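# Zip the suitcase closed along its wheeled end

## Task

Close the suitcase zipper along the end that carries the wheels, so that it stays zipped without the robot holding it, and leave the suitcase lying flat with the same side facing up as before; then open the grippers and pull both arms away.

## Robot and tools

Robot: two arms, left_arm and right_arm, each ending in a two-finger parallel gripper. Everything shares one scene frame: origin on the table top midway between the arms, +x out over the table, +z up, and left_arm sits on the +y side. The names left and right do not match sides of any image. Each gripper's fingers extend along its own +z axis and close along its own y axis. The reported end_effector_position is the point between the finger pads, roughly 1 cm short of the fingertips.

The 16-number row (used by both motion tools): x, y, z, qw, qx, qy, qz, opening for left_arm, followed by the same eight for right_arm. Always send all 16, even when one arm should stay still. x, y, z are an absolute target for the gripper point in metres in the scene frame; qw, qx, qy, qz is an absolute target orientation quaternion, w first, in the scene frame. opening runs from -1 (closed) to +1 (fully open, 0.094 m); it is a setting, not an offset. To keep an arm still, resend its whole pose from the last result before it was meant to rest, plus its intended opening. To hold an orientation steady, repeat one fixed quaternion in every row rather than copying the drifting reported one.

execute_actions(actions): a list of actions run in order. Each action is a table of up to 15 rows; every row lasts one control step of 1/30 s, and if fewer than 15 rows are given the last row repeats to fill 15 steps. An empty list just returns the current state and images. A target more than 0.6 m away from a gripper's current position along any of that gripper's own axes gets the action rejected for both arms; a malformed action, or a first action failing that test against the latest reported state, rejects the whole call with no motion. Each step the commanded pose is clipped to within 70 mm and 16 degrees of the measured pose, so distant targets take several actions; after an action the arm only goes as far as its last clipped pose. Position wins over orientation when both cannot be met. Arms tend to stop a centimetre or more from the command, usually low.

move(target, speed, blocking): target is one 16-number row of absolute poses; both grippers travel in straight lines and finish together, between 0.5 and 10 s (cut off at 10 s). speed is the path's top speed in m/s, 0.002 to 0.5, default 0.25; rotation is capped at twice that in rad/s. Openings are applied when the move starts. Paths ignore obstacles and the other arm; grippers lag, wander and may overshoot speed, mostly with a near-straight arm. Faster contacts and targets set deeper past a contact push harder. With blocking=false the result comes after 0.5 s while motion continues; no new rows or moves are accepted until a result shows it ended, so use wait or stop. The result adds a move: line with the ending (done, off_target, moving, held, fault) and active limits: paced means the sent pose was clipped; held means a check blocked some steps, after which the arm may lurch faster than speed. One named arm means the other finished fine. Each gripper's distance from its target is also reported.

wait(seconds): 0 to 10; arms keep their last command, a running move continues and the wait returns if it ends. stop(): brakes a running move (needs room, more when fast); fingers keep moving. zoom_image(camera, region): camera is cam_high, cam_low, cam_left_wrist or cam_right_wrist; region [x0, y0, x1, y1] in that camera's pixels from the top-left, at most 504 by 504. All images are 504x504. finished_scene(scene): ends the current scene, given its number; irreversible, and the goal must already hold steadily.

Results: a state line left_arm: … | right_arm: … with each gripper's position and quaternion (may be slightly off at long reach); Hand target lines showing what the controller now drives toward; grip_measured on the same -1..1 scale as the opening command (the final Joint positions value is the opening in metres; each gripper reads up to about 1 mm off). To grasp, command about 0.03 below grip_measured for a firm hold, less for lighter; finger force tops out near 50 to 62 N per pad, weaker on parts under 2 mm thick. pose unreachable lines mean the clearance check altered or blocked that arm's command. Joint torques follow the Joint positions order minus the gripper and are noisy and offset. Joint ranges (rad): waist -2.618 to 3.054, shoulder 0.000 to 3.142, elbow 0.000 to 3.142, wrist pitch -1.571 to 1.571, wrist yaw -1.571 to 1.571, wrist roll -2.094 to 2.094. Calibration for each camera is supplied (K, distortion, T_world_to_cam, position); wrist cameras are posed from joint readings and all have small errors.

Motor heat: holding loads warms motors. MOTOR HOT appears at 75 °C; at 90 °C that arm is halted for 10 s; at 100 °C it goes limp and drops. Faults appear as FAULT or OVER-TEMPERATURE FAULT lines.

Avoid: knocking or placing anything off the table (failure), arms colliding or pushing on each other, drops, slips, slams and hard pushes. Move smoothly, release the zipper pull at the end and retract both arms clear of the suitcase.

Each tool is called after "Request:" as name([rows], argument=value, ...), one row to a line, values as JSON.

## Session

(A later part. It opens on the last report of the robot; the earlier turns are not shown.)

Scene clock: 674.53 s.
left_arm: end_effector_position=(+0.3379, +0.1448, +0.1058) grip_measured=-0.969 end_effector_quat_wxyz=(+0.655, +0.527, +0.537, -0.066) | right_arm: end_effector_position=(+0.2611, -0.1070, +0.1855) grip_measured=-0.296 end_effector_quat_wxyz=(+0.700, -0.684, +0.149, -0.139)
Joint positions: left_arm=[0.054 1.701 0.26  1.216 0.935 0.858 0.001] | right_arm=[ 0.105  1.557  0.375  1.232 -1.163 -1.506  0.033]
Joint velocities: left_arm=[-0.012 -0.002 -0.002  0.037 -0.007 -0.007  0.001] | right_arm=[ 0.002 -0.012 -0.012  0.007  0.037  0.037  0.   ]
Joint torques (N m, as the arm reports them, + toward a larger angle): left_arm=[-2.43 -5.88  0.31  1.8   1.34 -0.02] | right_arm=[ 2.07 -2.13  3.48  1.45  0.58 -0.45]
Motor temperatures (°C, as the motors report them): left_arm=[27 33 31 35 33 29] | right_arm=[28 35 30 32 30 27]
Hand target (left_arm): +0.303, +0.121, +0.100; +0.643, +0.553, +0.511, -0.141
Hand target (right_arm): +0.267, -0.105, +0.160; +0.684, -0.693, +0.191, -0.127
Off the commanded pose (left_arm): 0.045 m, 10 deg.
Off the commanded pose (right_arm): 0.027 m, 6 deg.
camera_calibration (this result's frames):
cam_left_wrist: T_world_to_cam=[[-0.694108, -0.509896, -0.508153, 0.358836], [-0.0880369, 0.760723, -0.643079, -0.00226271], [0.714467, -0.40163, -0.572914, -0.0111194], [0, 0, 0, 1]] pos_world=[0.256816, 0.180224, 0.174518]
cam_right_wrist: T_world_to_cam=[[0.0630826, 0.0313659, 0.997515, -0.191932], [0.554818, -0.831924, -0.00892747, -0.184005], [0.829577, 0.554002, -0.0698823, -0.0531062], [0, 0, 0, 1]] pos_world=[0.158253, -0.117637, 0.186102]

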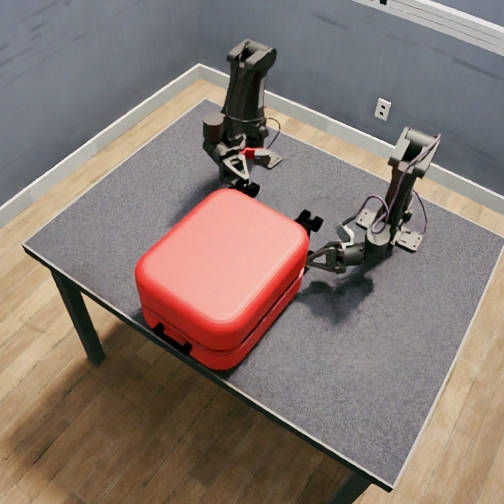

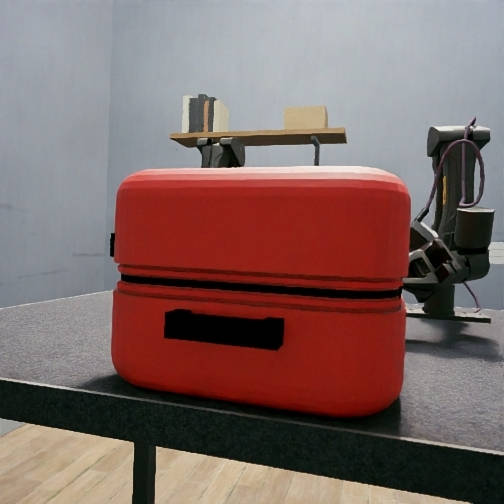

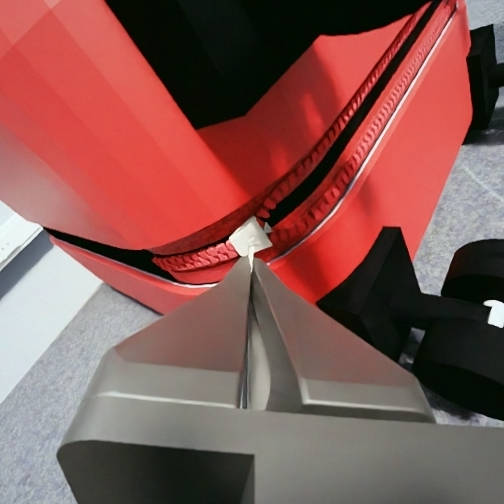

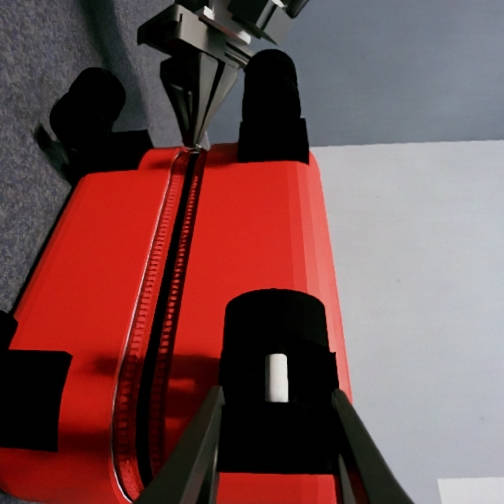

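Request:
execute_actions([
  [[0.3007,0.1184,0.100,0.6409,0.5546,0.5118,-0.1398,-1,0.269,-0.104,0.160,0.6831,-0.6931,0.1922,-0.1266,-0.32],[0.3003,0.1180,0.100,0.6414,0.5527,0.5137,-0.1375,-1,0.269,-0.104,0.160,0.6831,-0.6931,0.1922,-0.1266,-0.32],[0.2998,0.1176,0.100,0.6418,0.5509,0.5156,-0.1353,-1,0.269,-0.104,0.160,0.6831,-0.6931,0.1922,-0.1266,-0.32],[0.2994,0.1171,0.100,0.6423,0.5491,0.5175,-0.1330,-1,0.269,-0.104,0.160,0.6831,-0.6931,0.1922,-0.1266,-0.32],[0.2989,0.1167,0.100,0.6427,0.5473,0.5194,-0.1308,-1,0.269,-0.104,0.160,0.6831,-0.6931,0.1922,-0.1266,-0.32],[0.2984,0.1163,0.100,0.6431,0.5454,0.5213,-0.1285,-1,0.269,-0.104,0.160,0.6831,-0.6931,0.1922,-0.1266,-0.32],[0.2980,0.1159,0.100,0.6436,0.5436,0.5232,-0.1263,-1,0.269,-0.104,0.160,0.6831,-0.6931,0.1922,-0.1266,-0.32],[0.2975,0.1155,0.100,0.6440,0.5418,0.5250,-0.1240,-1,0.269,-0.104,0.160,0.6831,-0.6931,0.1922,-0.1266,-0.32],[0.2971,0.1151,0.100,0.6445,0.5400,0.5269,-0.1218,-1,0.269,-0.104,0.160,0.6831,-0.6931,0.1922,-0.1266,-0.32],[0.2966,0.1147,0.100,0.6449,0.5381,0.5288,-0.1195,-1,0.269,-0.104,0.160,0.6831,-0.6931,0.1922,-0.1266,-0.32],[0.2961,0.1143,0.100,0.6453,0.5363,0.5307,-0.1173,-1,0.269,-0.104,0.160,0.6831,-0.6931,0.1922,-0.1266,-0.32],[0.2957,0.1138,0.100,0.6458,0.5345,0.5326,-0.1150,-1,0.269,-0.104,0.160,0.6831,-0.6931,0.1922,-0.1266,-0.32],[0.2952,0.1134,0.100,0.6462,0.5327,0.5345,-0.1128,-1,0.269,-0.104,0.160,0.6831,-0.6931,0.1922,-0.1266,-0.32],[0.2948,0.1130,0.100,0.6467,0.5308,0.5364,-0.1105,-1,0.269,-0.104,0.160,0.6831,-0.6931,0.1922,-0.1266,-0.32],[0.2943,0.1126,0.100,0.6471,0.5290,0.5383,-0.1083,-1,0.269,-0.104,0.160,0.6831,-0.6931,0.1922,-0.1266,-0.32]],
  [[0.2943,0.1126,0.100,0.6471,0.5290,0.5383,-0.1083,-1,0.269,-0.104,0.160,0.6831,-0.6931,0.1922,-0.1266,-0.32]],
])

Scene clock: 697.90 s.
left_arm: end_effector_position=(+0.3273, +0.1383, +0.1059) grip_measured=-0.970 end_effector_quat_wxyz=(+0.659, +0.497, +0.563, -0.041) | right_arm: end_effector_position=(+0.2613, -0.1071, +0.1856) grip_measured=-0.296 end_effector_quat_wxyz=(+0.700, -0.684, +0.150, -0.139)
Joint positions: left_arm=[-0.027  1.664  0.164  1.321  0.766  0.786  0.001] | right_arm=[ 0.105  1.557  0.375  1.232 -1.162 -1.506  0.033]
Joint velocities: left_arm=[ 0.002 -0.007 -0.012  0.007 -0.051  0.022  0.001] | right_arm=[ 0.007  0.007  0.007 -0.081  0.051  0.022  0.   ]
Joint torques (N m, as the arm reports them, + toward a larger angle): left_arm=[-2.72 -5.12  0.06  2.07  1.21 -0.05] | right_arm=[ 2.07 -2.13  3.48  1.45  0.57 -0.45]
Motor temperatures (°C, as the motors report them): left_arm=[27 33 31 35 33 29] | right_arm=[28 34 29 32 30 27]
Hand target (left_arm): +0.296, +0.115, +0.100; +0.648, +0.527, +0.539, -0.108
Hand target (right_arm): +0.267, -0.105, +0.160; +0.684, -0.693, +0.191, -0.126
Off the commanded pose (left_arm): 0.042 m, 9 deg.
Off the commanded pose (right_arm): 0.027 m, 6 deg.
camera_calibration (this result's frames):
cam_left_wrist: T_world_to_cam=[[-0.647762, -0.578697, -0.495494, 0.341212], [-0.162933, 0.740572, -0.651924, 0.0300213], [0.744216, -0.341559, -0.574004, -0.0240073], [0, 0, 0, 1]] pos_world=[0.243782, 0.167025, 0.17486]
cam_right_wrist: T_world_to_cam=[[0.0631182, 0.0312374, 0.997517, -0.191974], [0.553866, -0.832557, -0.00897442, -0.183987], [0.83021, 0.553058, -0.0698508, -0.0534875], [0, 0, 0, 1]] pos_world=[0.158427, -0.117601, 0.18611]

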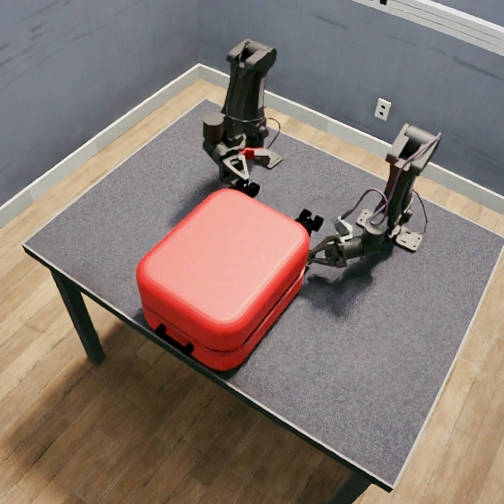

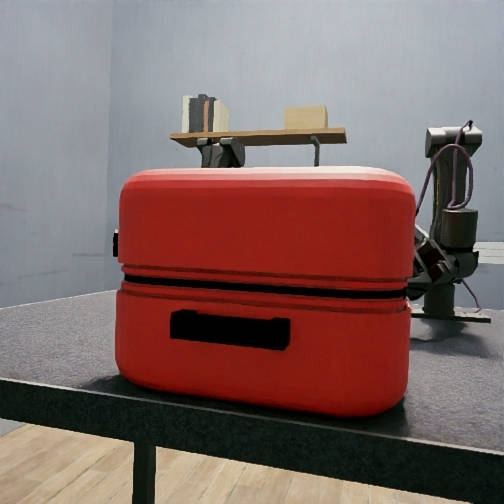

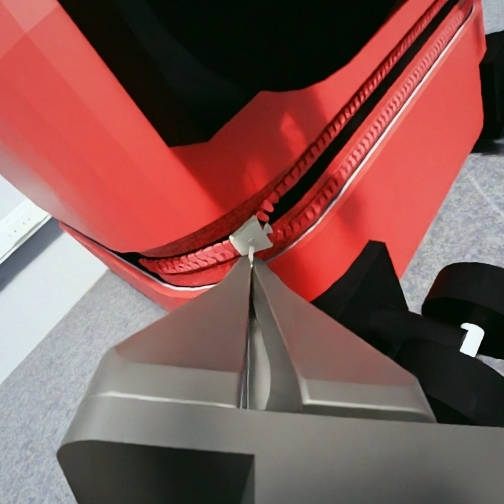

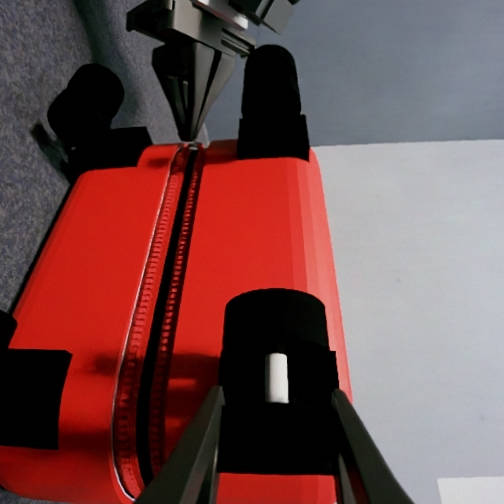

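Request:
zoom_image(camera="cam_right_wrist", region=[100, 0, 380, 200])

Request:
zoom_image(camera="cam_high", region=[270, 170, 430, 310])

Region (100, 0, 380, 200) of cam_right_wrist's 504x504 image, scaled by 1.800, with more detail than that image has; it fills the top 360 rows of this view, and the rest is white.

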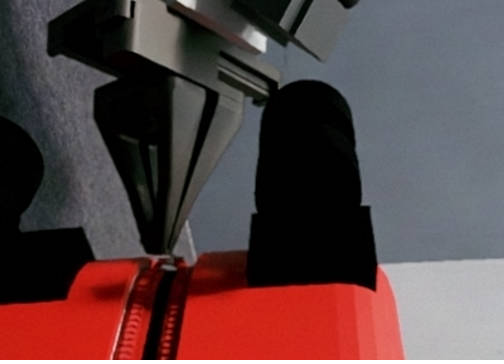

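Region (270, 170, 430, 310) of cam_high's 504x504 image, scaled by 3.150, with more detail than that image has; it fills the top 441 rows of this view, and the rest is white.

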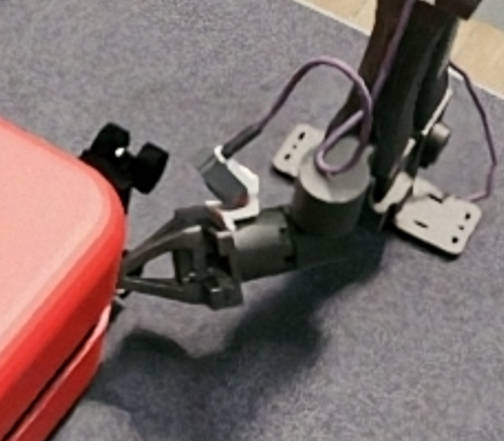

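Request:
execute_actions([
  [[0.2941,0.1121,0.100,0.6475,0.5264,0.5407,-0.1053,-1,0.269,-0.104,0.160,0.6831,-0.6931,0.1922,-0.1266,-0.32],[0.2940,0.1117,0.100,0.6479,0.5238,0.5430,-0.1022,-1,0.269,-0.104,0.160,0.6831,-0.6931,0.1922,-0.1266,-0.32],[0.2938,0.1112,0.100,0.6483,0.5212,0.5454,-0.0992,-1,0.269,-0.104,0.160,0.6831,-0.6931,0.1922,-0.1266,-0.32],[0.2936,0.1108,0.100,0.6486,0.5186,0.5477,-0.0962,-1,0.269,-0.104,0.160,0.6831,-0.6931,0.1922,-0.1266,-0.32],[0.2934,0.1103,0.100,0.6490,0.5160,0.5501,-0.0932,-1,0.269,-0.104,0.160,0.6831,-0.6931,0.1922,-0.1266,-0.32],[0.2933,0.1099,0.100,0.6494,0.5134,0.5525,-0.0901,-1,0.269,-0.104,0.160,0.6831,-0.6931,0.1922,-0.1266,-0.32],[0.2931,0.1094,0.100,0.6498,0.5108,0.5548,-0.0871,-1,0.269,-0.104,0.160,0.6831,-0.6931,0.1922,-0.1266,-0.32],[0.2929,0.1090,0.100,0.6502,0.5082,0.5572,-0.0841,-1,0.269,-0.104,0.160,0.6831,-0.6931,0.1922,-0.1266,-0.32],[0.2927,0.1085,0.100,0.6506,0.5056,0.5595,-0.0811,-1,0.269,-0.104,0.160,0.6831,-0.6931,0.1922,-0.1266,-0.32],[0.2926,0.1081,0.100,0.6510,0.5030,0.5619,-0.0780,-1,0.269,-0.104,0.160,0.6831,-0.6931,0.1922,-0.1266,-0.32],[0.2924,0.1076,0.100,0.6514,0.5004,0.5643,-0.0750,-1,0.269,-0.104,0.160,0.6831,-0.6931,0.1922,-0.1266,-0.32],[0.2922,0.1072,0.100,0.6517,0.4978,0.5666,-0.0720,-1,0.269,-0.104,0.160,0.6831,-0.6931,0.1922,-0.1266,-0.32],[0.2920,0.1067,0.100,0.6521,0.4952,0.5690,-0.0690,-1,0.269,-0.104,0.160,0.6831,-0.6931,0.1922,-0.1266,-0.32],[0.2919,0.1063,0.100,0.6525,0.4926,0.5713,-0.0659,-1,0.269,-0.104,0.160,0.6831,-0.6931,0.1922,-0.1266,-0.32],[0.2917,0.1058,0.100,0.6529,0.4900,0.5737,-0.0629,-1,0.269,-0.104,0.160,0.6831,-0.6931,0.1922,-0.1266,-0.32]],
  [[0.2917,0.1058,0.100,0.6529,0.4900,0.5737,-0.0629,-1,0.269,-0.104,0.160,0.6831,-0.6931,0.1922,-0.1266,-0.32]],
])

Scene clock: 792.50 s.
left_arm: end_effector_position=(+0.3214, +0.1321, +0.1060) grip_measured=-0.970 end_effector_quat_wxyz=(+0.663, +0.452, +0.597, -0.000) | right_arm: end_effector_position=(+0.2614, -0.1071, +0.1856) grip_measured=-0.296 end_effector_quat_wxyz=(+0.700, -0.684, +0.150, -0.140)
Joint positions: left_arm=[-0.172  1.644  0.081  1.425  0.489  0.712  0.001] | right_arm=[ 0.105  1.557  0.375  1.232 -1.161 -1.506  0.033]
Joint velocities: left_arm=[-0.012 -0.002  0.002  0.022  0.007 -0.051  0.001] | right_arm=[-0.007 -0.002  0.012  0.007  0.007  0.037  0.   ]
Joint torques (N m, as the arm reports them, + toward a larger angle): left_arm=[-2.87 -4.93  0.08  2.27  1.13 -0.03] | right_arm=[ 2.07 -2.13  3.51  1.45  0.57 -0.44]
Motor temperatures (°C, as the motors report them): left_arm=[27 33 30 37 32 29] | right_arm=[28 34 29 31 30 27]
Hand target (left_arm): +0.293, +0.108, +0.100; +0.654, +0.489, +0.575, -0.062
Hand target (right_arm): +0.267, -0.105, +0.160; +0.684, -0.693, +0.191, -0.126
Off the commanded pose (left_arm): 0.040 m, 9 deg.
Off the commanded pose (right_arm): 0.027 m, 6 deg.
camera_calibration (this result's frames):
cam_left_wrist: T_world_to_cam=[[-0.562738, -0.670419, -0.483596, 0.317407], [-0.265852, 0.700716, -0.662057, 0.073169], [0.782719, -0.244, -0.572552, -0.0471179], [0, 0, 0, 1]] pos_world=[0.234949, 0.150028, 0.174961]
cam_right_wrist: T_world_to_cam=[[0.0631418, 0.0311517, 0.997518, -0.192002], [0.553232, -0.832979, -0.00900574, -0.183975], [0.830631, 0.552428, -0.0698299, -0.0537417], [0, 0, 0, 1]] pos_world=[0.158544, -0.117578, 0.186116]

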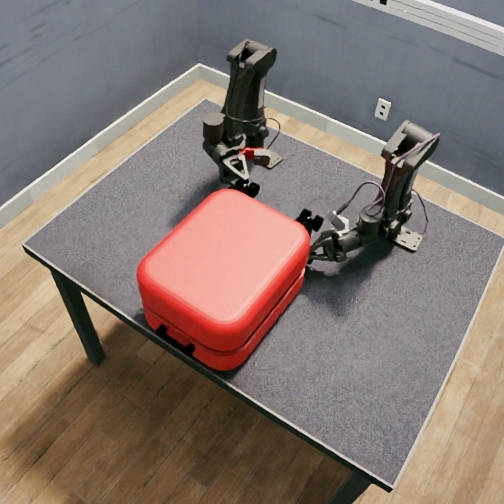

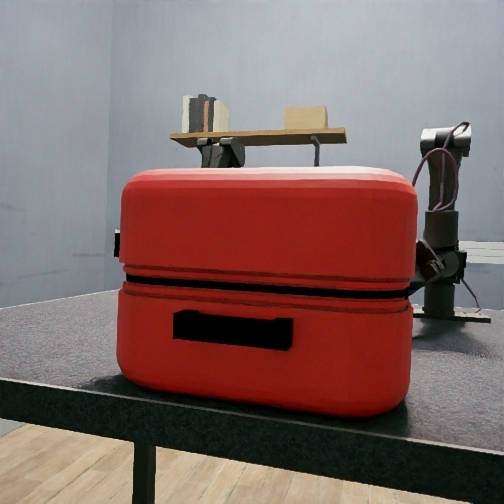

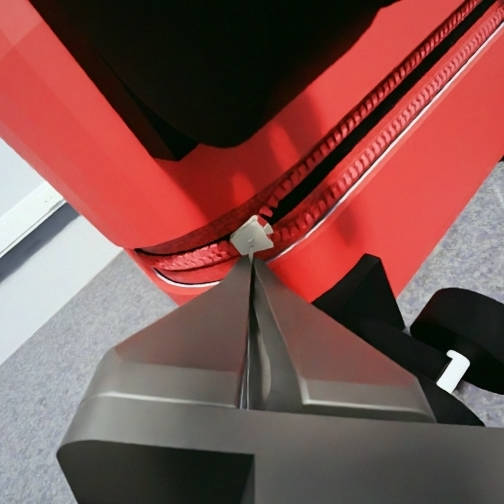

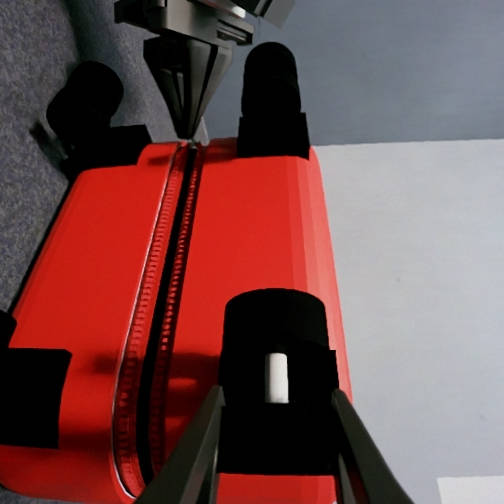

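Request:
execute_actions([
  [[0.2916,0.1050,0.100,0.6531,0.4866,0.5764,-0.0591,-1,0.269,-0.104,0.160,0.6831,-0.6931,0.1922,-0.1266,-0.32],[0.2915,0.1042,0.100,0.6533,0.4831,0.5791,-0.0553,-1,0.269,-0.104,0.160,0.6831,-0.6931,0.1922,-0.1266,-0.32],[0.2914,0.1034,0.100,0.6535,0.4797,0.5818,-0.0515,-1,0.269,-0.104,0.160,0.6831,-0.6931,0.1922,-0.1266,-0.32],[0.2912,0.1027,0.100,0.6538,0.4762,0.5846,-0.0476,-1,0.269,-0.104,0.160,0.6831,-0.6931,0.1922,-0.1266,-0.32],[0.2911,0.1019,0.100,0.6540,0.4728,0.5873,-0.0438,-1,0.269,-0.104,0.160,0.6831,-0.6931,0.1922,-0.1266,-0.32],[0.2910,0.1011,0.100,0.6542,0.4693,0.5900,-0.0400,-1,0.269,-0.104,0.160,0.6831,-0.6931,0.1922,-0.1266,-0.32],[0.2909,0.1003,0.100,0.6544,0.4659,0.5927,-0.0362,-1,0.269,-0.104,0.160,0.6831,-0.6931,0.1922,-0.1266,-0.32],[0.2908,0.0995,0.100,0.6546,0.4624,0.5954,-0.0324,-1,0.269,-0.104,0.160,0.6831,-0.6931,0.1922,-0.1266,-0.32],[0.2907,0.0987,0.100,0.6548,0.4590,0.5981,-0.0286,-1,0.269,-0.104,0.160,0.6831,-0.6931,0.1922,-0.1266,-0.32],[0.2906,0.0979,0.100,0.6550,0.4555,0.6008,-0.0248,-1,0.269,-0.104,0.160,0.6831,-0.6931,0.1922,-0.1266,-0.32],[0.2905,0.0971,0.100,0.6552,0.4521,0.6035,-0.0210,-1,0.269,-0.104,0.160,0.6831,-0.6931,0.1922,-0.1266,-0.32],[0.2903,0.0964,0.100,0.6555,0.4486,0.6063,-0.0171,-1,0.269,-0.104,0.160,0.6831,-0.6931,0.1922,-0.1266,-0.32],[0.2902,0.0956,0.100,0.6557,0.4452,0.6090,-0.0133,-1,0.269,-0.104,0.160,0.6831,-0.6931,0.1922,-0.1266,-0.32],[0.2901,0.0948,0.100,0.6559,0.4417,0.6117,-0.0095,-1,0.269,-0.104,0.160,0.6831,-0.6931,0.1922,-0.1266,-0.32],[0.2900,0.0940,0.100,0.6561,0.4383,0.6144,-0.0057,-1,0.269,-0.104,0.160,0.6831,-0.6931,0.1922,-0.1266,-0.32]],
  [[0.2900,0.0940,0.100,0.6561,0.4383,0.6144,-0.0057,-1,0.269,-0.104,0.160,0.6831,-0.6931,0.1922,-0.1266,-0.32]],
])

Scene clock: 812.63 s.
left_arm: end_effector_position=(+0.3149, +0.1182, +0.1059) grip_measured=-0.970 end_effector_quat_wxyz=(+0.663, +0.396, +0.634, +0.049) | right_arm: end_effector_position=(+0.2614, -0.1071, +0.1856) grip_measured=-0.296 end_effector_quat_wxyz=(+0.700, -0.684, +0.150, -0.140)
Joint positions: left_arm=[-0.432  1.642  0.037  1.487  0.068  0.64   0.001] | right_arm=[ 0.105  1.557  0.375  1.232 -1.161 -1.506  0.033]
Joint velocities: left_arm=[-0.002  0.012  0.007  0.007  0.007  0.022  0.001] | right_arm=[ 0.002  0.002 -0.002  0.051  0.037  0.037 -0.001]
Joint torques (N m, as the arm reports them, + toward a larger angle): left_arm=[-3.11 -4.58  0.62  2.32  1.01 -0.04] | right_arm=[ 2.08 -2.14  3.47  1.45  0.56 -0.45]
Motor temperatures (°C, as the motors report them): left_arm=[27 32 30 38 32 29] | right_arm=[28 33 29 31 30 27]
Hand target (left_arm): +0.292, +0.095, +0.100; +0.656, +0.437, +0.615, -0.005
Hand target (right_arm): +0.267, -0.105, +0.160; +0.684, -0.693, +0.191, -0.126
Off the commanded pose (left_arm): 0.035 m, 8 deg.
Off the commanded pose (right_arm): 0.027 m, 6 deg.
camera_calibration (this result's frames):
cam_left_wrist: T_world_to_cam=[[-0.446054, -0.761048, -0.471, 0.27694], [-0.379628, 0.637449, -0.670478, 0.125318], [0.810505, -0.120265, -0.573252, -0.0688496], [0, 0, 0, 1]] pos_world=[0.226907, 0.122601, 0.174994]
cam_right_wrist: T_world_to_cam=[[0.0631418, 0.0311517, 0.997518, -0.192002], [0.553232, -0.832979, -0.00900574, -0.183975], [0.830631, 0.552428, -0.0698299, -0.0537417], [0, 0, 0, 1]] pos_world=[0.158544, -0.117578, 0.186116]

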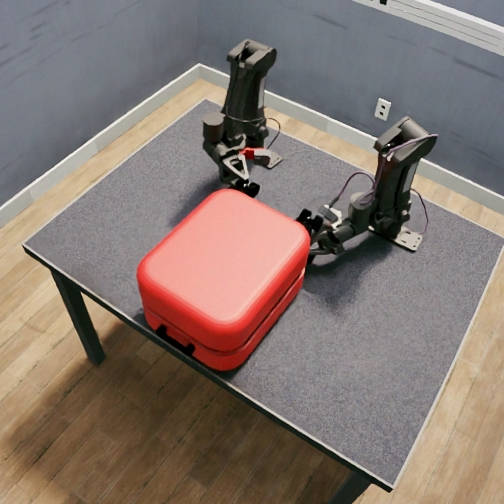

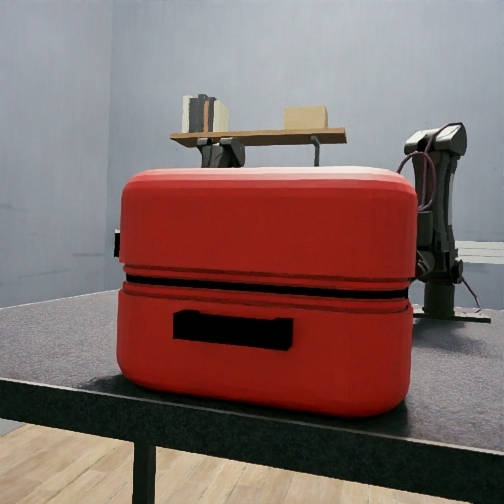

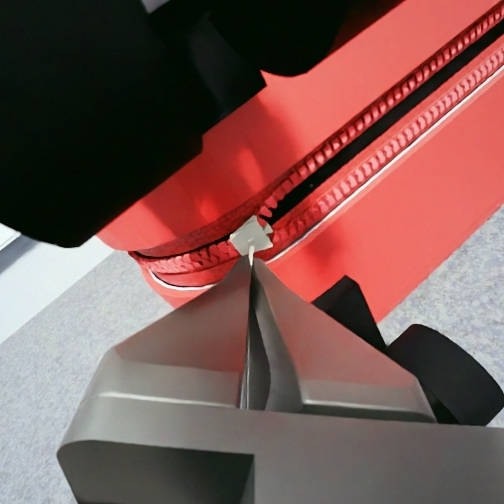

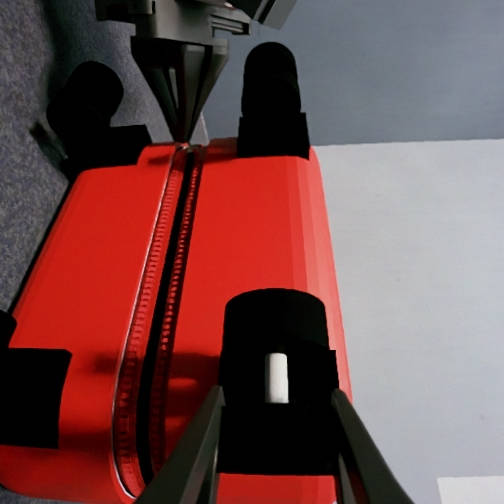

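Request:
execute_actions([
  [[0.2903,0.0931,0.100,0.6560,0.4357,0.6161,-0.0030,-1,0.269,-0.104,0.160,0.6831,-0.6931,0.1922,-0.1266,-0.32],[0.2906,0.0921,0.100,0.6560,0.4331,0.6178,-0.0004,-1,0.269,-0.104,0.160,0.6831,-0.6931,0.1922,-0.1266,-0.32],[0.2909,0.0912,0.100,0.6559,0.4306,0.6195,0.0023,-1,0.269,-0.104,0.160,0.6831,-0.6931,0.1922,-0.1266,-0.32],[0.2912,0.0902,0.100,0.6559,0.4280,0.6212,0.0050,-1,0.269,-0.104,0.160,0.6831,-0.6931,0.1922,-0.1266,-0.32],[0.2915,0.0893,0.100,0.6558,0.4254,0.6229,0.0076,-1,0.269,-0.104,0.160,0.6831,-0.6931,0.1922,-0.1266,-0.32],[0.2918,0.0883,0.100,0.6557,0.4228,0.6246,0.0103,-1,0.269,-0.104,0.160,0.6831,-0.6931,0.1922,-0.1266,-0.32],[0.2921,0.0874,0.100,0.6557,0.4203,0.6263,0.0130,-1,0.269,-0.104,0.160,0.6831,-0.6931,0.1922,-0.1266,-0.32],[0.2923,0.0864,0.100,0.6556,0.4177,0.6280,0.0156,-1,0.269,-0.104,0.160,0.6831,-0.6931,0.1922,-0.1266,-0.32],[0.2926,0.0855,0.100,0.6555,0.4151,0.6297,0.0183,-1,0.269,-0.104,0.160,0.6831,-0.6931,0.1922,-0.1266,-0.32],[0.2929,0.0845,0.100,0.6555,0.4126,0.6314,0.0210,-1,0.269,-0.104,0.160,0.6831,-0.6931,0.1922,-0.1266,-0.32],[0.2932,0.0836,0.100,0.6554,0.4100,0.6331,0.0236,-1,0.269,-0.104,0.160,0.6831,-0.6931,0.1922,-0.1266,-0.32],[0.2935,0.0826,0.100,0.6553,0.4074,0.6348,0.0263,-1,0.269,-0.104,0.160,0.6831,-0.6931,0.1922,-0.1266,-0.32],[0.2938,0.0817,0.100,0.6553,0.4049,0.6365,0.0290,-1,0.269,-0.104,0.160,0.6831,-0.6931,0.1922,-0.1266,-0.32],[0.2941,0.0807,0.100,0.6552,0.4023,0.6382,0.0316,-1,0.269,-0.104,0.160,0.6831,-0.6931,0.1922,-0.1266,-0.32],[0.2944,0.0798,0.100,0.6551,0.3999,0.6399,0.0343,-1,0.269,-0.104,0.160,0.6831,-0.6931,0.1922,-0.1266,-0.32]],
  [[0.2947,0.0788,0.100,0.6549,0.3972,0.6414,0.0370,-1,0.269,-0.104,0.160,0.6831,-0.6931,0.1922,-0.1266,-0.32],[0.2950,0.0779,0.100,0.6546,0.3946,0.6430,0.0396,-1,0.269,-0.104,0.160,0.6831,-0.6931,0.1922,-0.1266,-0.32],[0.2953,0.0769,0.100,0.6544,0.3919,0.6445,0.0423,-1,0.269,-0.104,0.160,0.6831,-0.6931,0.1922,-0.1266,-0.32],[0.2956,0.0760,0.100,0.6542,0.3893,0.6461,0.0450,-1,0.269,-0.104,0.160,0.6831,-0.6931,0.1922,-0.1266,-0.32],[0.2959,0.0750,0.100,0.6540,0.3866,0.6476,0.0476,-1,0.269,-0.104,0.160,0.6831,-0.6931,0.1922,-0.1266,-0.32],[0.2962,0.0741,0.100,0.6537,0.3839,0.6492,0.0503,-1,0.269,-0.104,0.160,0.6831,-0.6931,0.1922,-0.1266,-0.32],[0.2965,0.0731,0.100,0.6535,0.3813,0.6507,0.0530,-1,0.269,-0.104,0.160,0.6831,-0.6931,0.1922,-0.1266,-0.32],[0.2967,0.0722,0.100,0.6533,0.3786,0.6523,0.0556,-1,0.269,-0.104,0.160,0.6831,-0.6931,0.1922,-0.1266,-0.32],[0.2970,0.0712,0.100,0.6531,0.3760,0.6538,0.0583,-1,0.269,-0.104,0.160,0.6831,-0.6931,0.1922,-0.1266,-0.32],[0.2973,0.0703,0.100,0.6528,0.3733,0.6554,0.0610,-1,0.269,-0.104,0.160,0.6831,-0.6931,0.1922,-0.1266,-0.32],[0.2976,0.0693,0.100,0.6526,0.3706,0.6569,0.0636,-1,0.269,-0.104,0.160,0.6831,-0.6931,0.1922,-0.1266,-0.32],[0.2979,0.0684,0.100,0.6524,0.3680,0.6585,0.0663,-1,0.269,-0.104,0.160,0.6831,-0.6931,0.1922,-0.1266,-0.32],[0.2982,0.0674,0.100,0.6522,0.3653,0.6600,0.0690,-1,0.269,-0.104,0.160,0.6831,-0.6931,0.1922,-0.1266,-0.32],[0.2985,0.0665,0.100,0.6519,0.3627,0.6616,0.0716,-1,0.269,-0.104,0.160,0.6831,-0.6931,0.1922,-0.1266,-0.32],[0.2988,0.0655,0.100,0.6517,0.3600,0.6631,0.0743,-1,0.269,-0.104,0.160,0.6831,-0.6931,0.1922,-0.1266,-0.32]],
])

Scene clock: 844.83 s.
left_arm: end_effector_position=(+0.3066, +0.1055, +0.1059) grip_measured=-0.970 end_effector_quat_wxyz=(+0.652, +0.316, +0.678, +0.126) | right_arm: end_effector_position=(+0.2616, -0.1072, +0.1856) grip_measured=-0.296 end_effector_quat_wxyz=(+0.700, -0.684, +0.150, -0.140)
Joint positions: left_arm=[-0.776  1.65   0.075  1.44  -0.51   0.56   0.001] | right_arm=[ 0.105  1.557  0.375  1.232 -1.16  -1.506  0.033]
Joint velocities: left_arm=[-0.335  0.115  0.149 -0.125 -0.462 -0.095  0.   ] | right_arm=[ 0.002 -0.012  0.002  0.037  0.007 -0.037 -0.   ]
Joint torques (N m, as the arm reports them, + toward a larger angle): left_arm=[-3.78 -2.85  5.52  2.11  1.3  -0.01] | right_arm=[ 2.09 -2.15  3.51  1.46  0.56 -0.45]
Motor temperatures (°C, as the motors report them): left_arm=[27 32 30 39 31 29] | right_arm=[28 33 29 31 30 27]
Hand target (left_arm): +0.296, +0.068, +0.101; +0.652, +0.360, +0.664, +0.074
Hand target (right_arm): +0.267, -0.105, +0.160; +0.684, -0.693, +0.191, -0.127
Off the commanded pose (left_arm): 0.041 m, 8 deg.
Off the commanded pose (right_arm): 0.027 m, 5 deg.
camera_calibration (this result's frames):
cam_left_wrist: T_world_to_cam=[[-0.253655, -0.84777, -0.465773, 0.213211], [-0.521628, 0.525391, -0.672211, 0.18584], [0.814594, 0.0724501, -0.575489, -0.0849695], [0, 0, 0, 1]] pos_world=[0.220237, 0.0892709, 0.175332]
cam_right_wrist: T_world_to_cam=[[0.0631771, 0.0310231, 0.99752, -0.192044], [0.552279, -0.83361, -0.00905274, -0.183956], [0.831262, 0.551482, -0.0697985, -0.0541229], [0, 0, 0, 1]] pos_world=[0.158718, -0.117542, 0.186125]

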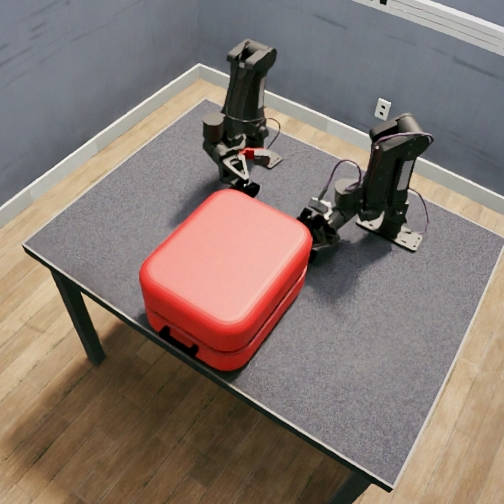

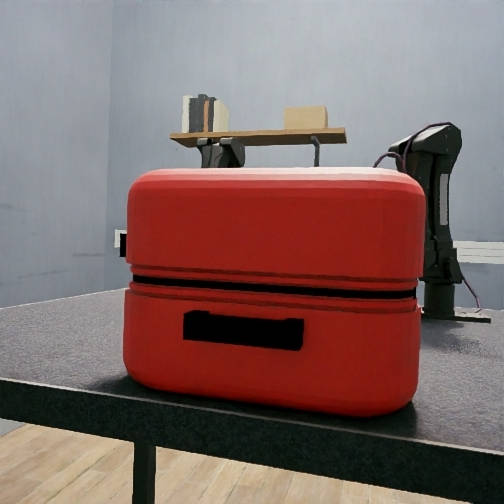

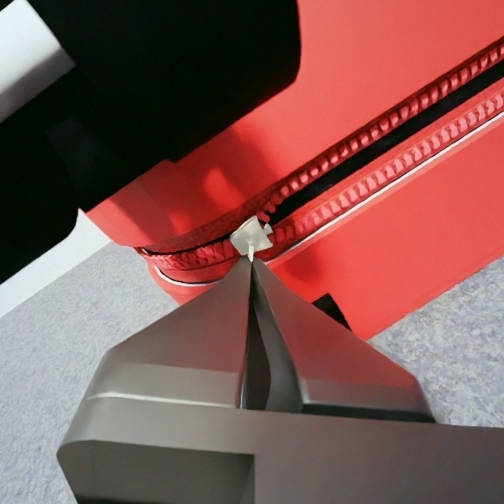

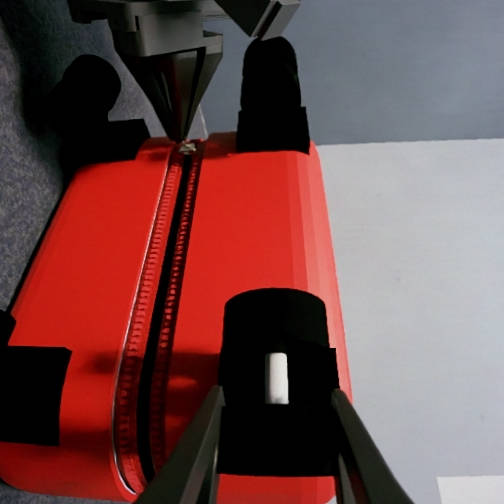

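Request:
execute_actions(actions=[])

Scene clock: 849.57 s.
left_arm: end_effector_position=(+0.3062, +0.1038, +0.1058) grip_measured=-0.970 end_effector_quat_wxyz=(+0.651, +0.308, +0.681, +0.130) | right_arm: end_effector_position=(+0.2616, -0.1072, +0.1856) grip_measured=-0.296 end_effector_quat_wxyz=(+0.700, -0.684, +0.150, -0.140)
Joint positions: left_arm=[-0.8    1.655  0.084  1.432 -0.551  0.549  0.001] | right_arm=[ 0.105  1.557  0.375  1.232 -1.16  -1.506  0.033]
Joint velocities: left_arm=[ 0.017 -0.007 -0.022  0.022  0.066 -0.022 -0.   ] | right_arm=[-0.007 -0.007 -0.017  0.037  0.007  0.037  0.001]
Joint torques (N m, as the arm reports them, + toward a larger angle): left_arm=[-3.54 -2.75  5.42  2.04  1.03 -0.02] | right_arm=[ 2.1  -2.13  3.48  1.45  0.56 -0.45]
Motor temperatures (°C, as the motors report them): left_arm=[27 32 30 38 31 29] | right_arm=[28 33 29 31 30 27]
Hand target (left_arm): +0.296, +0.068, +0.101; +0.652, +0.360, +0.664, +0.074
Hand target (right_arm): +0.267, -0.105, +0.160; +0.684, -0.693, +0.191, -0.127
Off the commanded pose (left_arm): 0.039 m, 9 deg.
Off the commanded pose (right_arm): 0.027 m, 5 deg.
camera_calibration (this result's frames):
cam_left_wrist: T_world_to_cam=[[-0.239117, -0.854299, -0.461515, 0.207422], [-0.531671, 0.512914, -0.673977, 0.190995], [0.812496, 0.0842147, -0.576853, -0.0849984], [0, 0, 0, 1]] pos_world=[0.220206, 0.0863944, 0.175423]
cam_right_wrist: T_world_to_cam=[[0.0631771, 0.0310231, 0.99752, -0.192044], [0.552279, -0.83361, -0.00905274, -0.183956], [0.831262, 0.551482, -0.0697985, -0.0541229], [0, 0, 0, 1]] pos_world=[0.158718, -0.117542, 0.186125]

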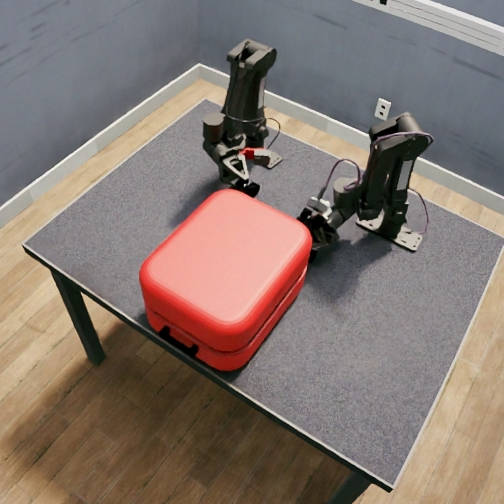

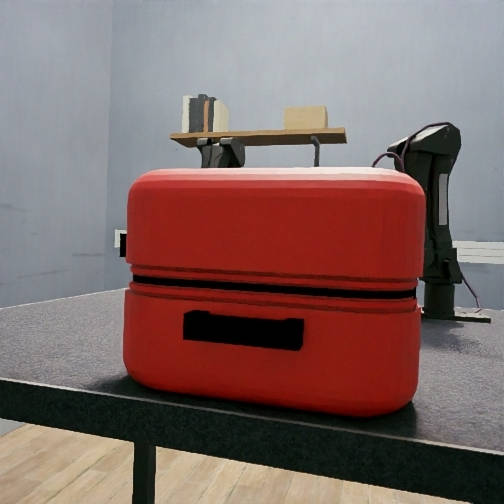

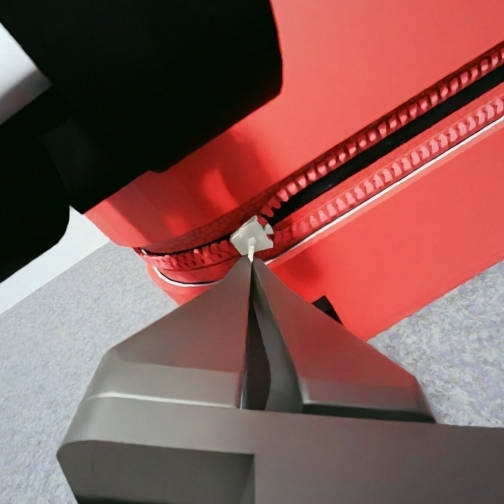

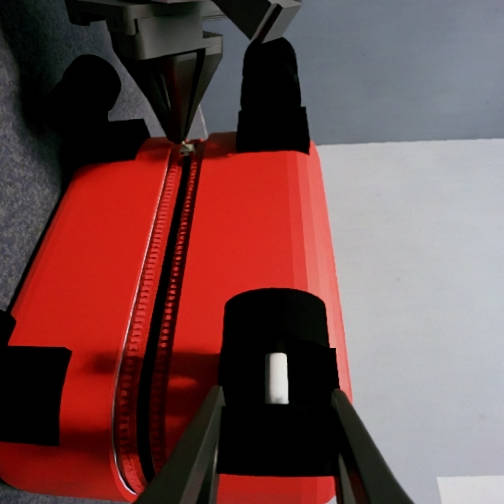

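Request:
execute_actions([
  [[0.2990,0.0645,0.100,0.6516,0.3590,0.6636,0.0752,-1,0.269,-0.104,0.160,0.6831,-0.6931,0.1922,-0.1266,-0.32],[0.2991,0.0636,0.100,0.6514,0.3580,0.6641,0.0762,-1,0.269,-0.104,0.160,0.6831,-0.6931,0.1922,-0.1266,-0.32],[0.2993,0.0626,0.100,0.6513,0.3571,0.6646,0.0771,-1,0.269,-0.104,0.160,0.6831,-0.6931,0.1922,-0.1266,-0.32],[0.2995,0.0617,0.100,0.6512,0.3561,0.6651,0.0781,-1,0.269,-0.104,0.160,0.6831,-0.6931,0.1922,-0.1266,-0.32],[0.2997,0.0607,0.100,0.6511,0.3551,0.6656,0.0790,-1,0.269,-0.104,0.160,0.6831,-0.6931,0.1922,-0.1266,-0.32],[0.2998,0.0598,0.100,0.6509,0.3541,0.6661,0.0800,-1,0.269,-0.104,0.160,0.6831,-0.6931,0.1922,-0.1266,-0.32],[0.3000,0.0588,0.100,0.6508,0.3532,0.6666,0.0809,-1,0.269,-0.104,0.160,0.6831,-0.6931,0.1922,-0.1266,-0.32],[0.3002,0.0579,0.100,0.6507,0.3522,0.6671,0.0818,-1,0.269,-0.104,0.160,0.6831,-0.6931,0.1922,-0.1266,-0.32],[0.3004,0.0569,0.100,0.6506,0.3512,0.6676,0.0828,-1,0.269,-0.104,0.160,0.6831,-0.6931,0.1922,-0.1266,-0.32],[0.3005,0.0560,0.100,0.6504,0.3502,0.6681,0.0837,-1,0.269,-0.104,0.160,0.6831,-0.6931,0.1922,-0.1266,-0.32],[0.3007,0.0550,0.100,0.6503,0.3493,0.6686,0.0847,-1,0.269,-0.104,0.160,0.6831,-0.6931,0.1922,-0.1266,-0.32],[0.3009,0.0541,0.100,0.6502,0.3483,0.6691,0.0856,-1,0.269,-0.104,0.160,0.6831,-0.6931,0.1922,-0.1266,-0.32],[0.3011,0.0531,0.100,0.6501,0.3473,0.6696,0.0866,-1,0.269,-0.104,0.160,0.6831,-0.6931,0.1922,-0.1266,-0.32],[0.3012,0.0522,0.100,0.6499,0.3463,0.6701,0.0875,-1,0.269,-0.104,0.160,0.6831,-0.6931,0.1922,-0.1266,-0.32],[0.3014,0.0512,0.100,0.6498,0.3454,0.6707,0.0885,-1,0.269,-0.104,0.160,0.6831,-0.6931,0.1922,-0.1266,-0.32]],
  [[0.3016,0.0503,0.100,0.6497,0.3444,0.6712,0.0894,-1,0.269,-0.104,0.160,0.6831,-0.6931,0.1922,-0.1266,-0.32],[0.3017,0.0493,0.100,0.6495,0.3434,0.6717,0.0903,-1,0.269,-0.104,0.160,0.6831,-0.6931,0.1922,-0.1266,-0.32],[0.3019,0.0484,0.100,0.6494,0.3424,0.6722,0.0913,-1,0.269,-0.104,0.160,0.6831,-0.6931,0.1922,-0.1266,-0.32],[0.3021,0.0474,0.100,0.6493,0.3415,0.6727,0.0922,-1,0.269,-0.104,0.160,0.6831,-0.6931,0.1922,-0.1266,-0.32],[0.3023,0.0465,0.100,0.6492,0.3405,0.6732,0.0932,-1,0.269,-0.104,0.160,0.6831,-0.6931,0.1922,-0.1266,-0.32],[0.3024,0.0455,0.100,0.6490,0.3395,0.6737,0.0941,-1,0.269,-0.104,0.160,0.6831,-0.6931,0.1922,-0.1266,-0.32],[0.3026,0.0446,0.100,0.6489,0.3385,0.6742,0.0951,-1,0.269,-0.104,0.160,0.6831,-0.6931,0.1922,-0.1266,-0.32],[0.3028,0.0436,0.100,0.6488,0.3375,0.6747,0.0960,-1,0.269,-0.104,0.160,0.6831,-0.6931,0.1922,-0.1266,-0.32],[0.3030,0.0427,0.100,0.6487,0.3366,0.6752,0.0969,-1,0.269,-0.104,0.160,0.6831,-0.6931,0.1922,-0.1266,-0.32],[0.3031,0.0417,0.100,0.6485,0.3356,0.6757,0.0979,-1,0.269,-0.104,0.160,0.6831,-0.6931,0.1922,-0.1266,-0.32],[0.3033,0.0408,0.100,0.6484,0.3346,0.6762,0.0988,-1,0.269,-0.104,0.160,0.6831,-0.6931,0.1922,-0.1266,-0.32],[0.3035,0.0398,0.100,0.6483,0.3336,0.6767,0.0998,-1,0.269,-0.104,0.160,0.6831,-0.6931,0.1922,-0.1266,-0.32],[0.3037,0.0389,0.100,0.6482,0.3327,0.6772,0.1007,-1,0.269,-0.104,0.160,0.6831,-0.6931,0.1922,-0.1266,-0.32],[0.3038,0.0379,0.100,0.6480,0.3317,0.6777,0.1017,-1,0.269,-0.104,0.160,0.6831,-0.6931,0.1922,-0.1266,-0.32],[0.3040,0.0370,0.100,0.6479,0.3307,0.6782,0.1026,-1,0.269,-0.104,0.160,0.6831,-0.6931,0.1922,-0.1266,-0.32]],
])

Scene clock: 970.57 s.
left_arm: end_effector_position=(+0.3069, +0.0869, +0.1054) grip_measured=-0.970 end_effector_quat_wxyz=(+0.643, +0.275, +0.695, +0.166) | right_arm: end_effector_position=(+0.2616, -0.1072, +0.1856) grip_measured=-0.296 end_effector_quat_wxyz=(+0.700, -0.684, +0.150, -0.140)
Joint positions: left_arm=[-0.936  1.709  0.182  1.361 -0.789  0.51   0.001] | right_arm=[ 0.105  1.557  0.375  1.232 -1.16  -1.506  0.033]
Joint velocities: left_arm=[-0.134  0.066  0.144 -0.081 -0.125 -0.022  0.   ] | right_arm=[ 0.012  0.022 -0.007 -0.051  0.022 -0.022  0.   ]
Joint torques (N m, as the arm reports them, + toward a larger angle): left_arm=[-3.63 -3.29  7.08  1.98  1.14 -0.04] | right_arm=[ 2.09 -2.14  3.5   1.44  0.55 -0.44]
Motor temperatures (°C, as the motors report them): left_arm=[28 31 31 38 30 29] | right_arm=[28 33 29 31 30 27]
Hand target (left_arm): +0.299, +0.041, +0.102; +0.648, +0.330, +0.679, +0.103
Hand target (right_arm): +0.267, -0.105, +0.160; +0.684, -0.693, +0.191, -0.127
Off the commanded pose (left_arm): 0.050 m, 10 deg.
Off the commanded pose (right_arm): 0.027 m, 5 deg.
camera_calibration (this result's frames):
cam_left_wrist: T_world_to_cam=[[-0.148443, -0.871118, -0.4681, 0.167307], [-0.580366, 0.459998, -0.671995, 0.219075], [0.800712, 0.171917, -0.573851, -0.0886773], [0, 0, 0, 1]] pos_world=[0.222984, 0.0602151, 0.174646]
cam_right_wrist: T_world_to_cam=[[0.0631771, 0.0310231, 0.99752, -0.192044], [0.552279, -0.83361, -0.00905274, -0.183956], [0.831262, 0.551482, -0.0697985, -0.0541229], [0, 0, 0, 1]] pos_world=[0.158718, -0.117542, 0.186125]

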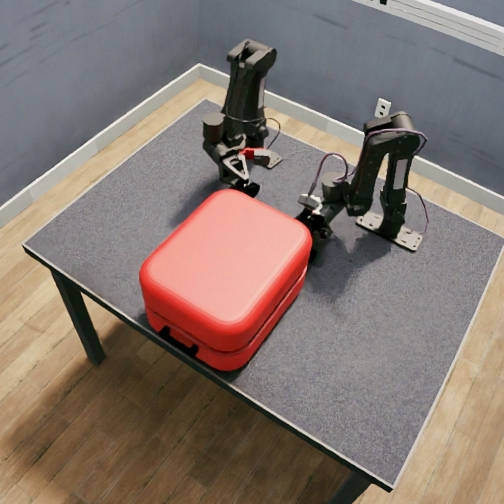

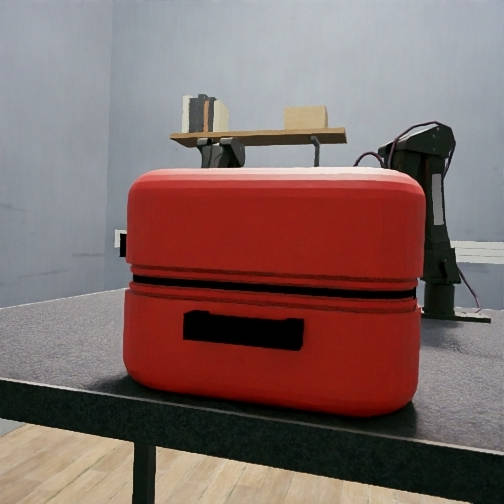

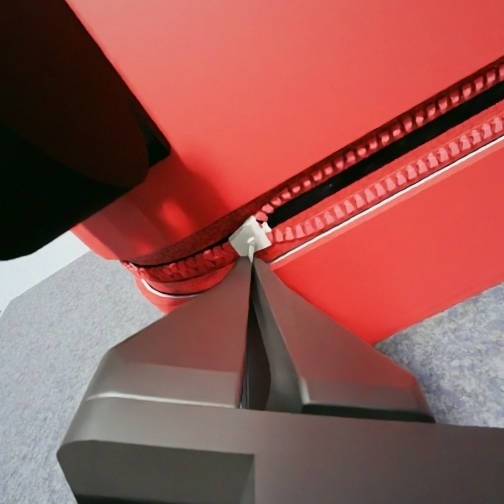

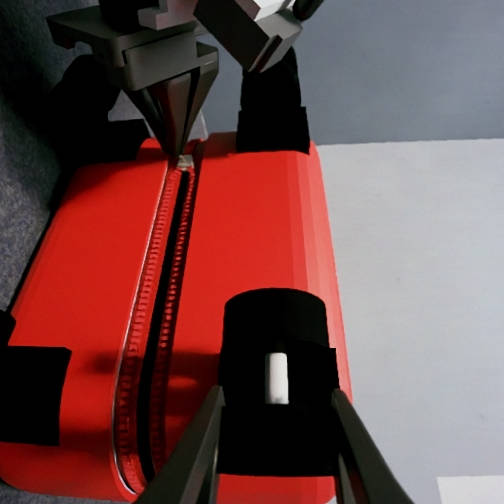

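Request:
execute_actions([
  [[0.3040,0.0361,0.100,0.6479,0.3307,0.6782,0.1026,-1,0.269,-0.104,0.160,0.6831,-0.6931,0.1922,-0.1266,-0.32],[0.3041,0.0351,0.100,0.6479,0.3307,0.6782,0.1026,-1,0.269,-0.104,0.160,0.6831,-0.6931,0.1922,-0.1266,-0.32],[0.3041,0.0342,0.100,0.6479,0.3307,0.6782,0.1026,-1,0.269,-0.104,0.160,0.6831,-0.6931,0.1922,-0.1266,-0.32],[0.3041,0.0333,0.100,0.6479,0.3307,0.6782,0.1026,-1,0.269,-0.104,0.160,0.6831,-0.6931,0.1922,-0.1266,-0.32],[0.3042,0.0323,0.100,0.6479,0.3307,0.6782,0.1026,-1,0.269,-0.104,0.160,0.6831,-0.6931,0.1922,-0.1266,-0.32],[0.3042,0.0314,0.100,0.6479,0.3307,0.6782,0.1026,-1,0.269,-0.104,0.160,0.6831,-0.6931,0.1922,-0.1266,-0.32],[0.3042,0.0305,0.100,0.6479,0.3307,0.6782,0.1026,-1,0.269,-0.104,0.160,0.6831,-0.6931,0.1922,-0.1266,-0.32],[0.3043,0.0295,0.100,0.6479,0.3307,0.6782,0.1026,-1,0.269,-0.104,0.160,0.6831,-0.6931,0.1922,-0.1266,-0.32],[0.3043,0.0286,0.100,0.6479,0.3307,0.6782,0.1026,-1,0.269,-0.104,0.160,0.6831,-0.6931,0.1922,-0.1266,-0.32],[0.3043,0.0277,0.100,0.6479,0.3307,0.6782,0.1026,-1,0.269,-0.104,0.160,0.6831,-0.6931,0.1922,-0.1266,-0.32],[0.3044,0.0267,0.100,0.6479,0.3307,0.6782,0.1026,-1,0.269,-0.104,0.160,0.6831,-0.6931,0.1922,-0.1266,-0.32],[0.3044,0.0258,0.100,0.6479,0.3307,0.6782,0.1026,-1,0.269,-0.104,0.160,0.6831,-0.6931,0.1922,-0.1266,-0.32],[0.3044,0.0249,0.100,0.6479,0.3307,0.6782,0.1026,-1,0.269,-0.104,0.160,0.6831,-0.6931,0.1922,-0.1266,-0.32],[0.3045,0.0239,0.100,0.6479,0.3307,0.6782,0.1026,-1,0.269,-0.104,0.160,0.6831,-0.6931,0.1922,-0.1266,-0.32],[0.3045,0.0230,0.100,0.6479,0.3307,0.6782,0.1026,-1,0.269,-0.104,0.160,0.6831,-0.6931,0.1922,-0.1266,-0.32]],
  [[0.3045,0.0221,0.100,0.6479,0.3307,0.6782,0.1026,-1,0.269,-0.104,0.160,0.6831,-0.6931,0.1922,-0.1266,-0.32],[0.3045,0.0211,0.100,0.6479,0.3307,0.6782,0.1026,-1,0.269,-0.104,0.160,0.6831,-0.6931,0.1922,-0.1266,-0.32],[0.3045,0.0202,0.100,0.6479,0.3307,0.6782,0.1026,-1,0.269,-0.104,0.160,0.6831,-0.6931,0.1922,-0.1266,-0.32],[0.3045,0.0193,0.100,0.6479,0.3307,0.6782,0.1026,-1,0.269,-0.104,0.160,0.6831,-0.6931,0.1922,-0.1266,-0.32],[0.3045,0.0183,0.100,0.6479,0.3307,0.6782,0.1026,-1,0.269,-0.104,0.160,0.6831,-0.6931,0.1922,-0.1266,-0.32],[0.3045,0.0174,0.100,0.6479,0.3307,0.6782,0.1026,-1,0.269,-0.104,0.160,0.6831,-0.6931,0.1922,-0.1266,-0.32],[0.3045,0.0165,0.100,0.6479,0.3307,0.6782,0.1026,-1,0.269,-0.104,0.160,0.6831,-0.6931,0.1922,-0.1266,-0.32],[0.3045,0.0155,0.100,0.6479,0.3307,0.6782,0.1026,-1,0.269,-0.104,0.160,0.6831,-0.6931,0.1922,-0.1266,-0.32],[0.3045,0.0146,0.100,0.6479,0.3307,0.6782,0.1026,-1,0.269,-0.104,0.160,0.6831,-0.6931,0.1922,-0.1266,-0.32],[0.3045,0.0137,0.100,0.6479,0.3307,0.6782,0.1026,-1,0.269,-0.104,0.160,0.6831,-0.6931,0.1922,-0.1266,-0.32],[0.3045,0.0127,0.100,0.6479,0.3307,0.6782,0.1026,-1,0.269,-0.104,0.160,0.6831,-0.6931,0.1922,-0.1266,-0.32],[0.3045,0.0118,0.100,0.6479,0.3307,0.6782,0.1026,-1,0.269,-0.104,0.160,0.6831,-0.6931,0.1922,-0.1266,-0.32],[0.3045,0.0109,0.100,0.6479,0.3307,0.6782,0.1026,-1,0.269,-0.104,0.160,0.6831,-0.6931,0.1922,-0.1266,-0.32],[0.3045,0.0099,0.100,0.6479,0.3307,0.6782,0.1026,-1,0.269,-0.104,0.160,0.6831,-0.6931,0.1922,-0.1266,-0.32],[0.3045,0.0090,0.100,0.6479,0.3307,0.6782,0.1026,-1,0.269,-0.104,0.160,0.6831,-0.6931,0.1922,-0.1266,-0.32]],
  [[0.3045,0.0081,0.100,0.6479,0.3307,0.6782,0.1026,-1,0.269,-0.104,0.160,0.6831,-0.6931,0.1922,-0.1266,-0.32],[0.3045,0.0071,0.100,0.6479,0.3307,0.6782,0.1026,-1,0.269,-0.104,0.160,0.6831,-0.6931,0.1922,-0.1266,-0.32],[0.3045,0.0062,0.100,0.6479,0.3307,0.6782,0.1026,-1,0.269,-0.104,0.160,0.6831,-0.6931,0.1922,-0.1266,-0.32],[0.3045,0.0053,0.100,0.6479,0.3307,0.6782,0.1026,-1,0.269,-0.104,0.160,0.6831,-0.6931,0.1922,-0.1266,-0.32],[0.3045,0.0043,0.100,0.6479,0.3307,0.6782,0.1026,-1,0.269,-0.104,0.160,0.6831,-0.6931,0.1922,-0.1266,-0.32],[0.3045,0.0034,0.100,0.6479,0.3307,0.6782,0.1026,-1,0.269,-0.104,0.160,0.6831,-0.6931,0.1922,-0.1266,-0.32],[0.3045,0.0025,0.100,0.6479,0.3307,0.6782,0.1026,-1,0.269,-0.104,0.160,0.6831,-0.6931,0.1922,-0.1266,-0.32],[0.3045,0.0015,0.100,0.6479,0.3307,0.6782,0.1026,-1,0.269,-0.104,0.160,0.6831,-0.6931,0.1922,-0.1266,-0.32],[0.3045,0.0006,0.100,0.6479,0.3307,0.6782,0.1026,-1,0.269,-0.104,0.160,0.6831,-0.6931,0.1922,-0.1266,-0.32],[0.3045,-0.0003,0.100,0.6479,0.3307,0.6782,0.1026,-1,0.269,-0.104,0.160,0.6831,-0.6931,0.1922,-0.1266,-0.32],[0.3045,-0.0013,0.100,0.6479,0.3307,0.6782,0.1026,-1,0.269,-0.104,0.160,0.6831,-0.6931,0.1922,-0.1266,-0.32],[0.3045,-0.0022,0.100,0.6479,0.3307,0.6782,0.1026,-1,0.269,-0.104,0.160,0.6831,-0.6931,0.1922,-0.1266,-0.32],[0.3045,-0.0031,0.100,0.6479,0.3307,0.6782,0.1026,-1,0.269,-0.104,0.160,0.6831,-0.6931,0.1922,-0.1266,-0.32],[0.3045,-0.0041,0.100,0.6479,0.3307,0.6782,0.1026,-1,0.269,-0.104,0.160,0.6831,-0.6931,0.1922,-0.1266,-0.32],[0.3045,-0.0050,0.100,0.6479,0.3307,0.6782,0.1026,-1,0.269,-0.104,0.160,0.6831,-0.6931,0.1922,-0.1266,-0.32]],
])

Scene clock: 1002.07 s.
left_arm: end_effector_position=(+0.3074, +0.0507, +0.1057) grip_measured=-0.970 end_effector_quat_wxyz=(+0.641, +0.267, +0.697, +0.178) | right_arm: end_effector_position=(+0.2616, -0.1072, +0.1856) grip_measured=-0.296 end_effector_quat_wxyz=(+0.700, -0.684, +0.150, -0.140)
Joint positions: left_arm=[-1.045  1.782  0.319  1.271 -0.924  0.484  0.001] | right_arm=[ 0.105  1.557  0.375  1.232 -1.16  -1.506  0.033]
Joint velocities: left_arm=[-0.076  0.076  0.11  -0.037 -0.022  0.022  0.001] | right_arm=[-0.007  0.007 -0.007 -0.007  0.007 -0.022 -0.   ]
Joint torques (N m, as the arm reports them, + toward a larger angle): left_arm=[-3.38 -4.09  7.83  1.88  1.36 -0.05] | right_arm=[ 2.07 -2.15  3.5   1.46  0.56 -0.44]
Motor temperatures (°C, as the motors report them): left_arm=[28 31 32 37 31 29] | right_arm=[28 32 29 31 30 27]
Hand target (left_arm): +0.297, +0.001, +0.103; +0.649, +0.329, +0.678, +0.104
Hand target (right_arm): +0.267, -0.105, +0.160; +0.684, -0.693, +0.191, -0.127
Off the commanded pose (left_arm): 0.056 m, 12 deg.
Off the commanded pose (right_arm): 0.027 m, 5 deg.
camera_calibration (this result's frames):
cam_left_wrist: T_world_to_cam=[[-0.123332, -0.871084, -0.475397, 0.12901], [-0.590841, 0.449347, -0.67007, 0.239798], [0.797306, 0.198243, -0.57009, -0.083405], [0, 0, 0, 1]] pos_world=[0.224093, 0.0211601, 0.174464]
cam_right_wrist: T_world_to_cam=[[0.0631771, 0.0310231, 0.99752, -0.192044], [0.552279, -0.83361, -0.00905274, -0.183956], [0.831262, 0.551482, -0.0697985, -0.0541229], [0, 0, 0, 1]] pos_world=[0.158718, -0.117542, 0.186125]

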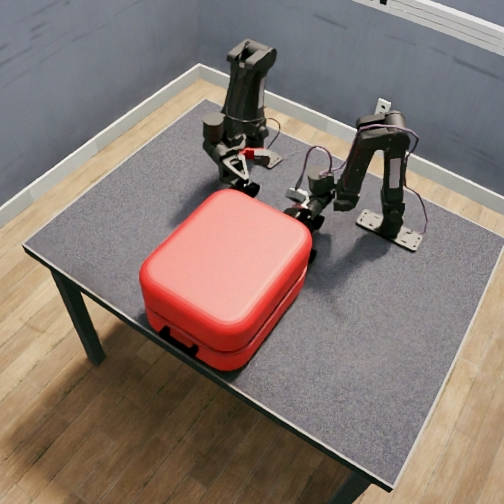

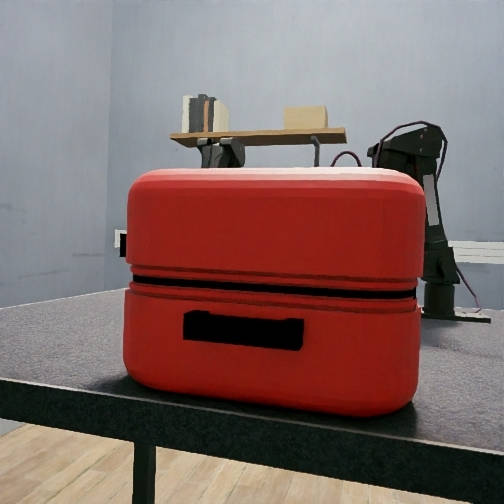

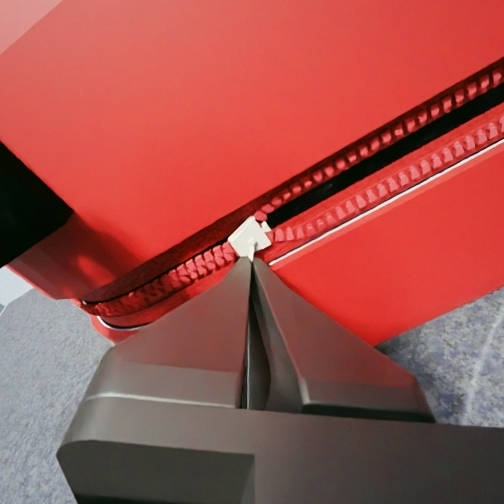

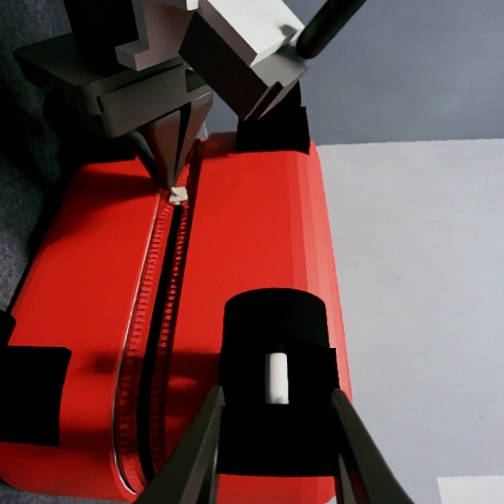

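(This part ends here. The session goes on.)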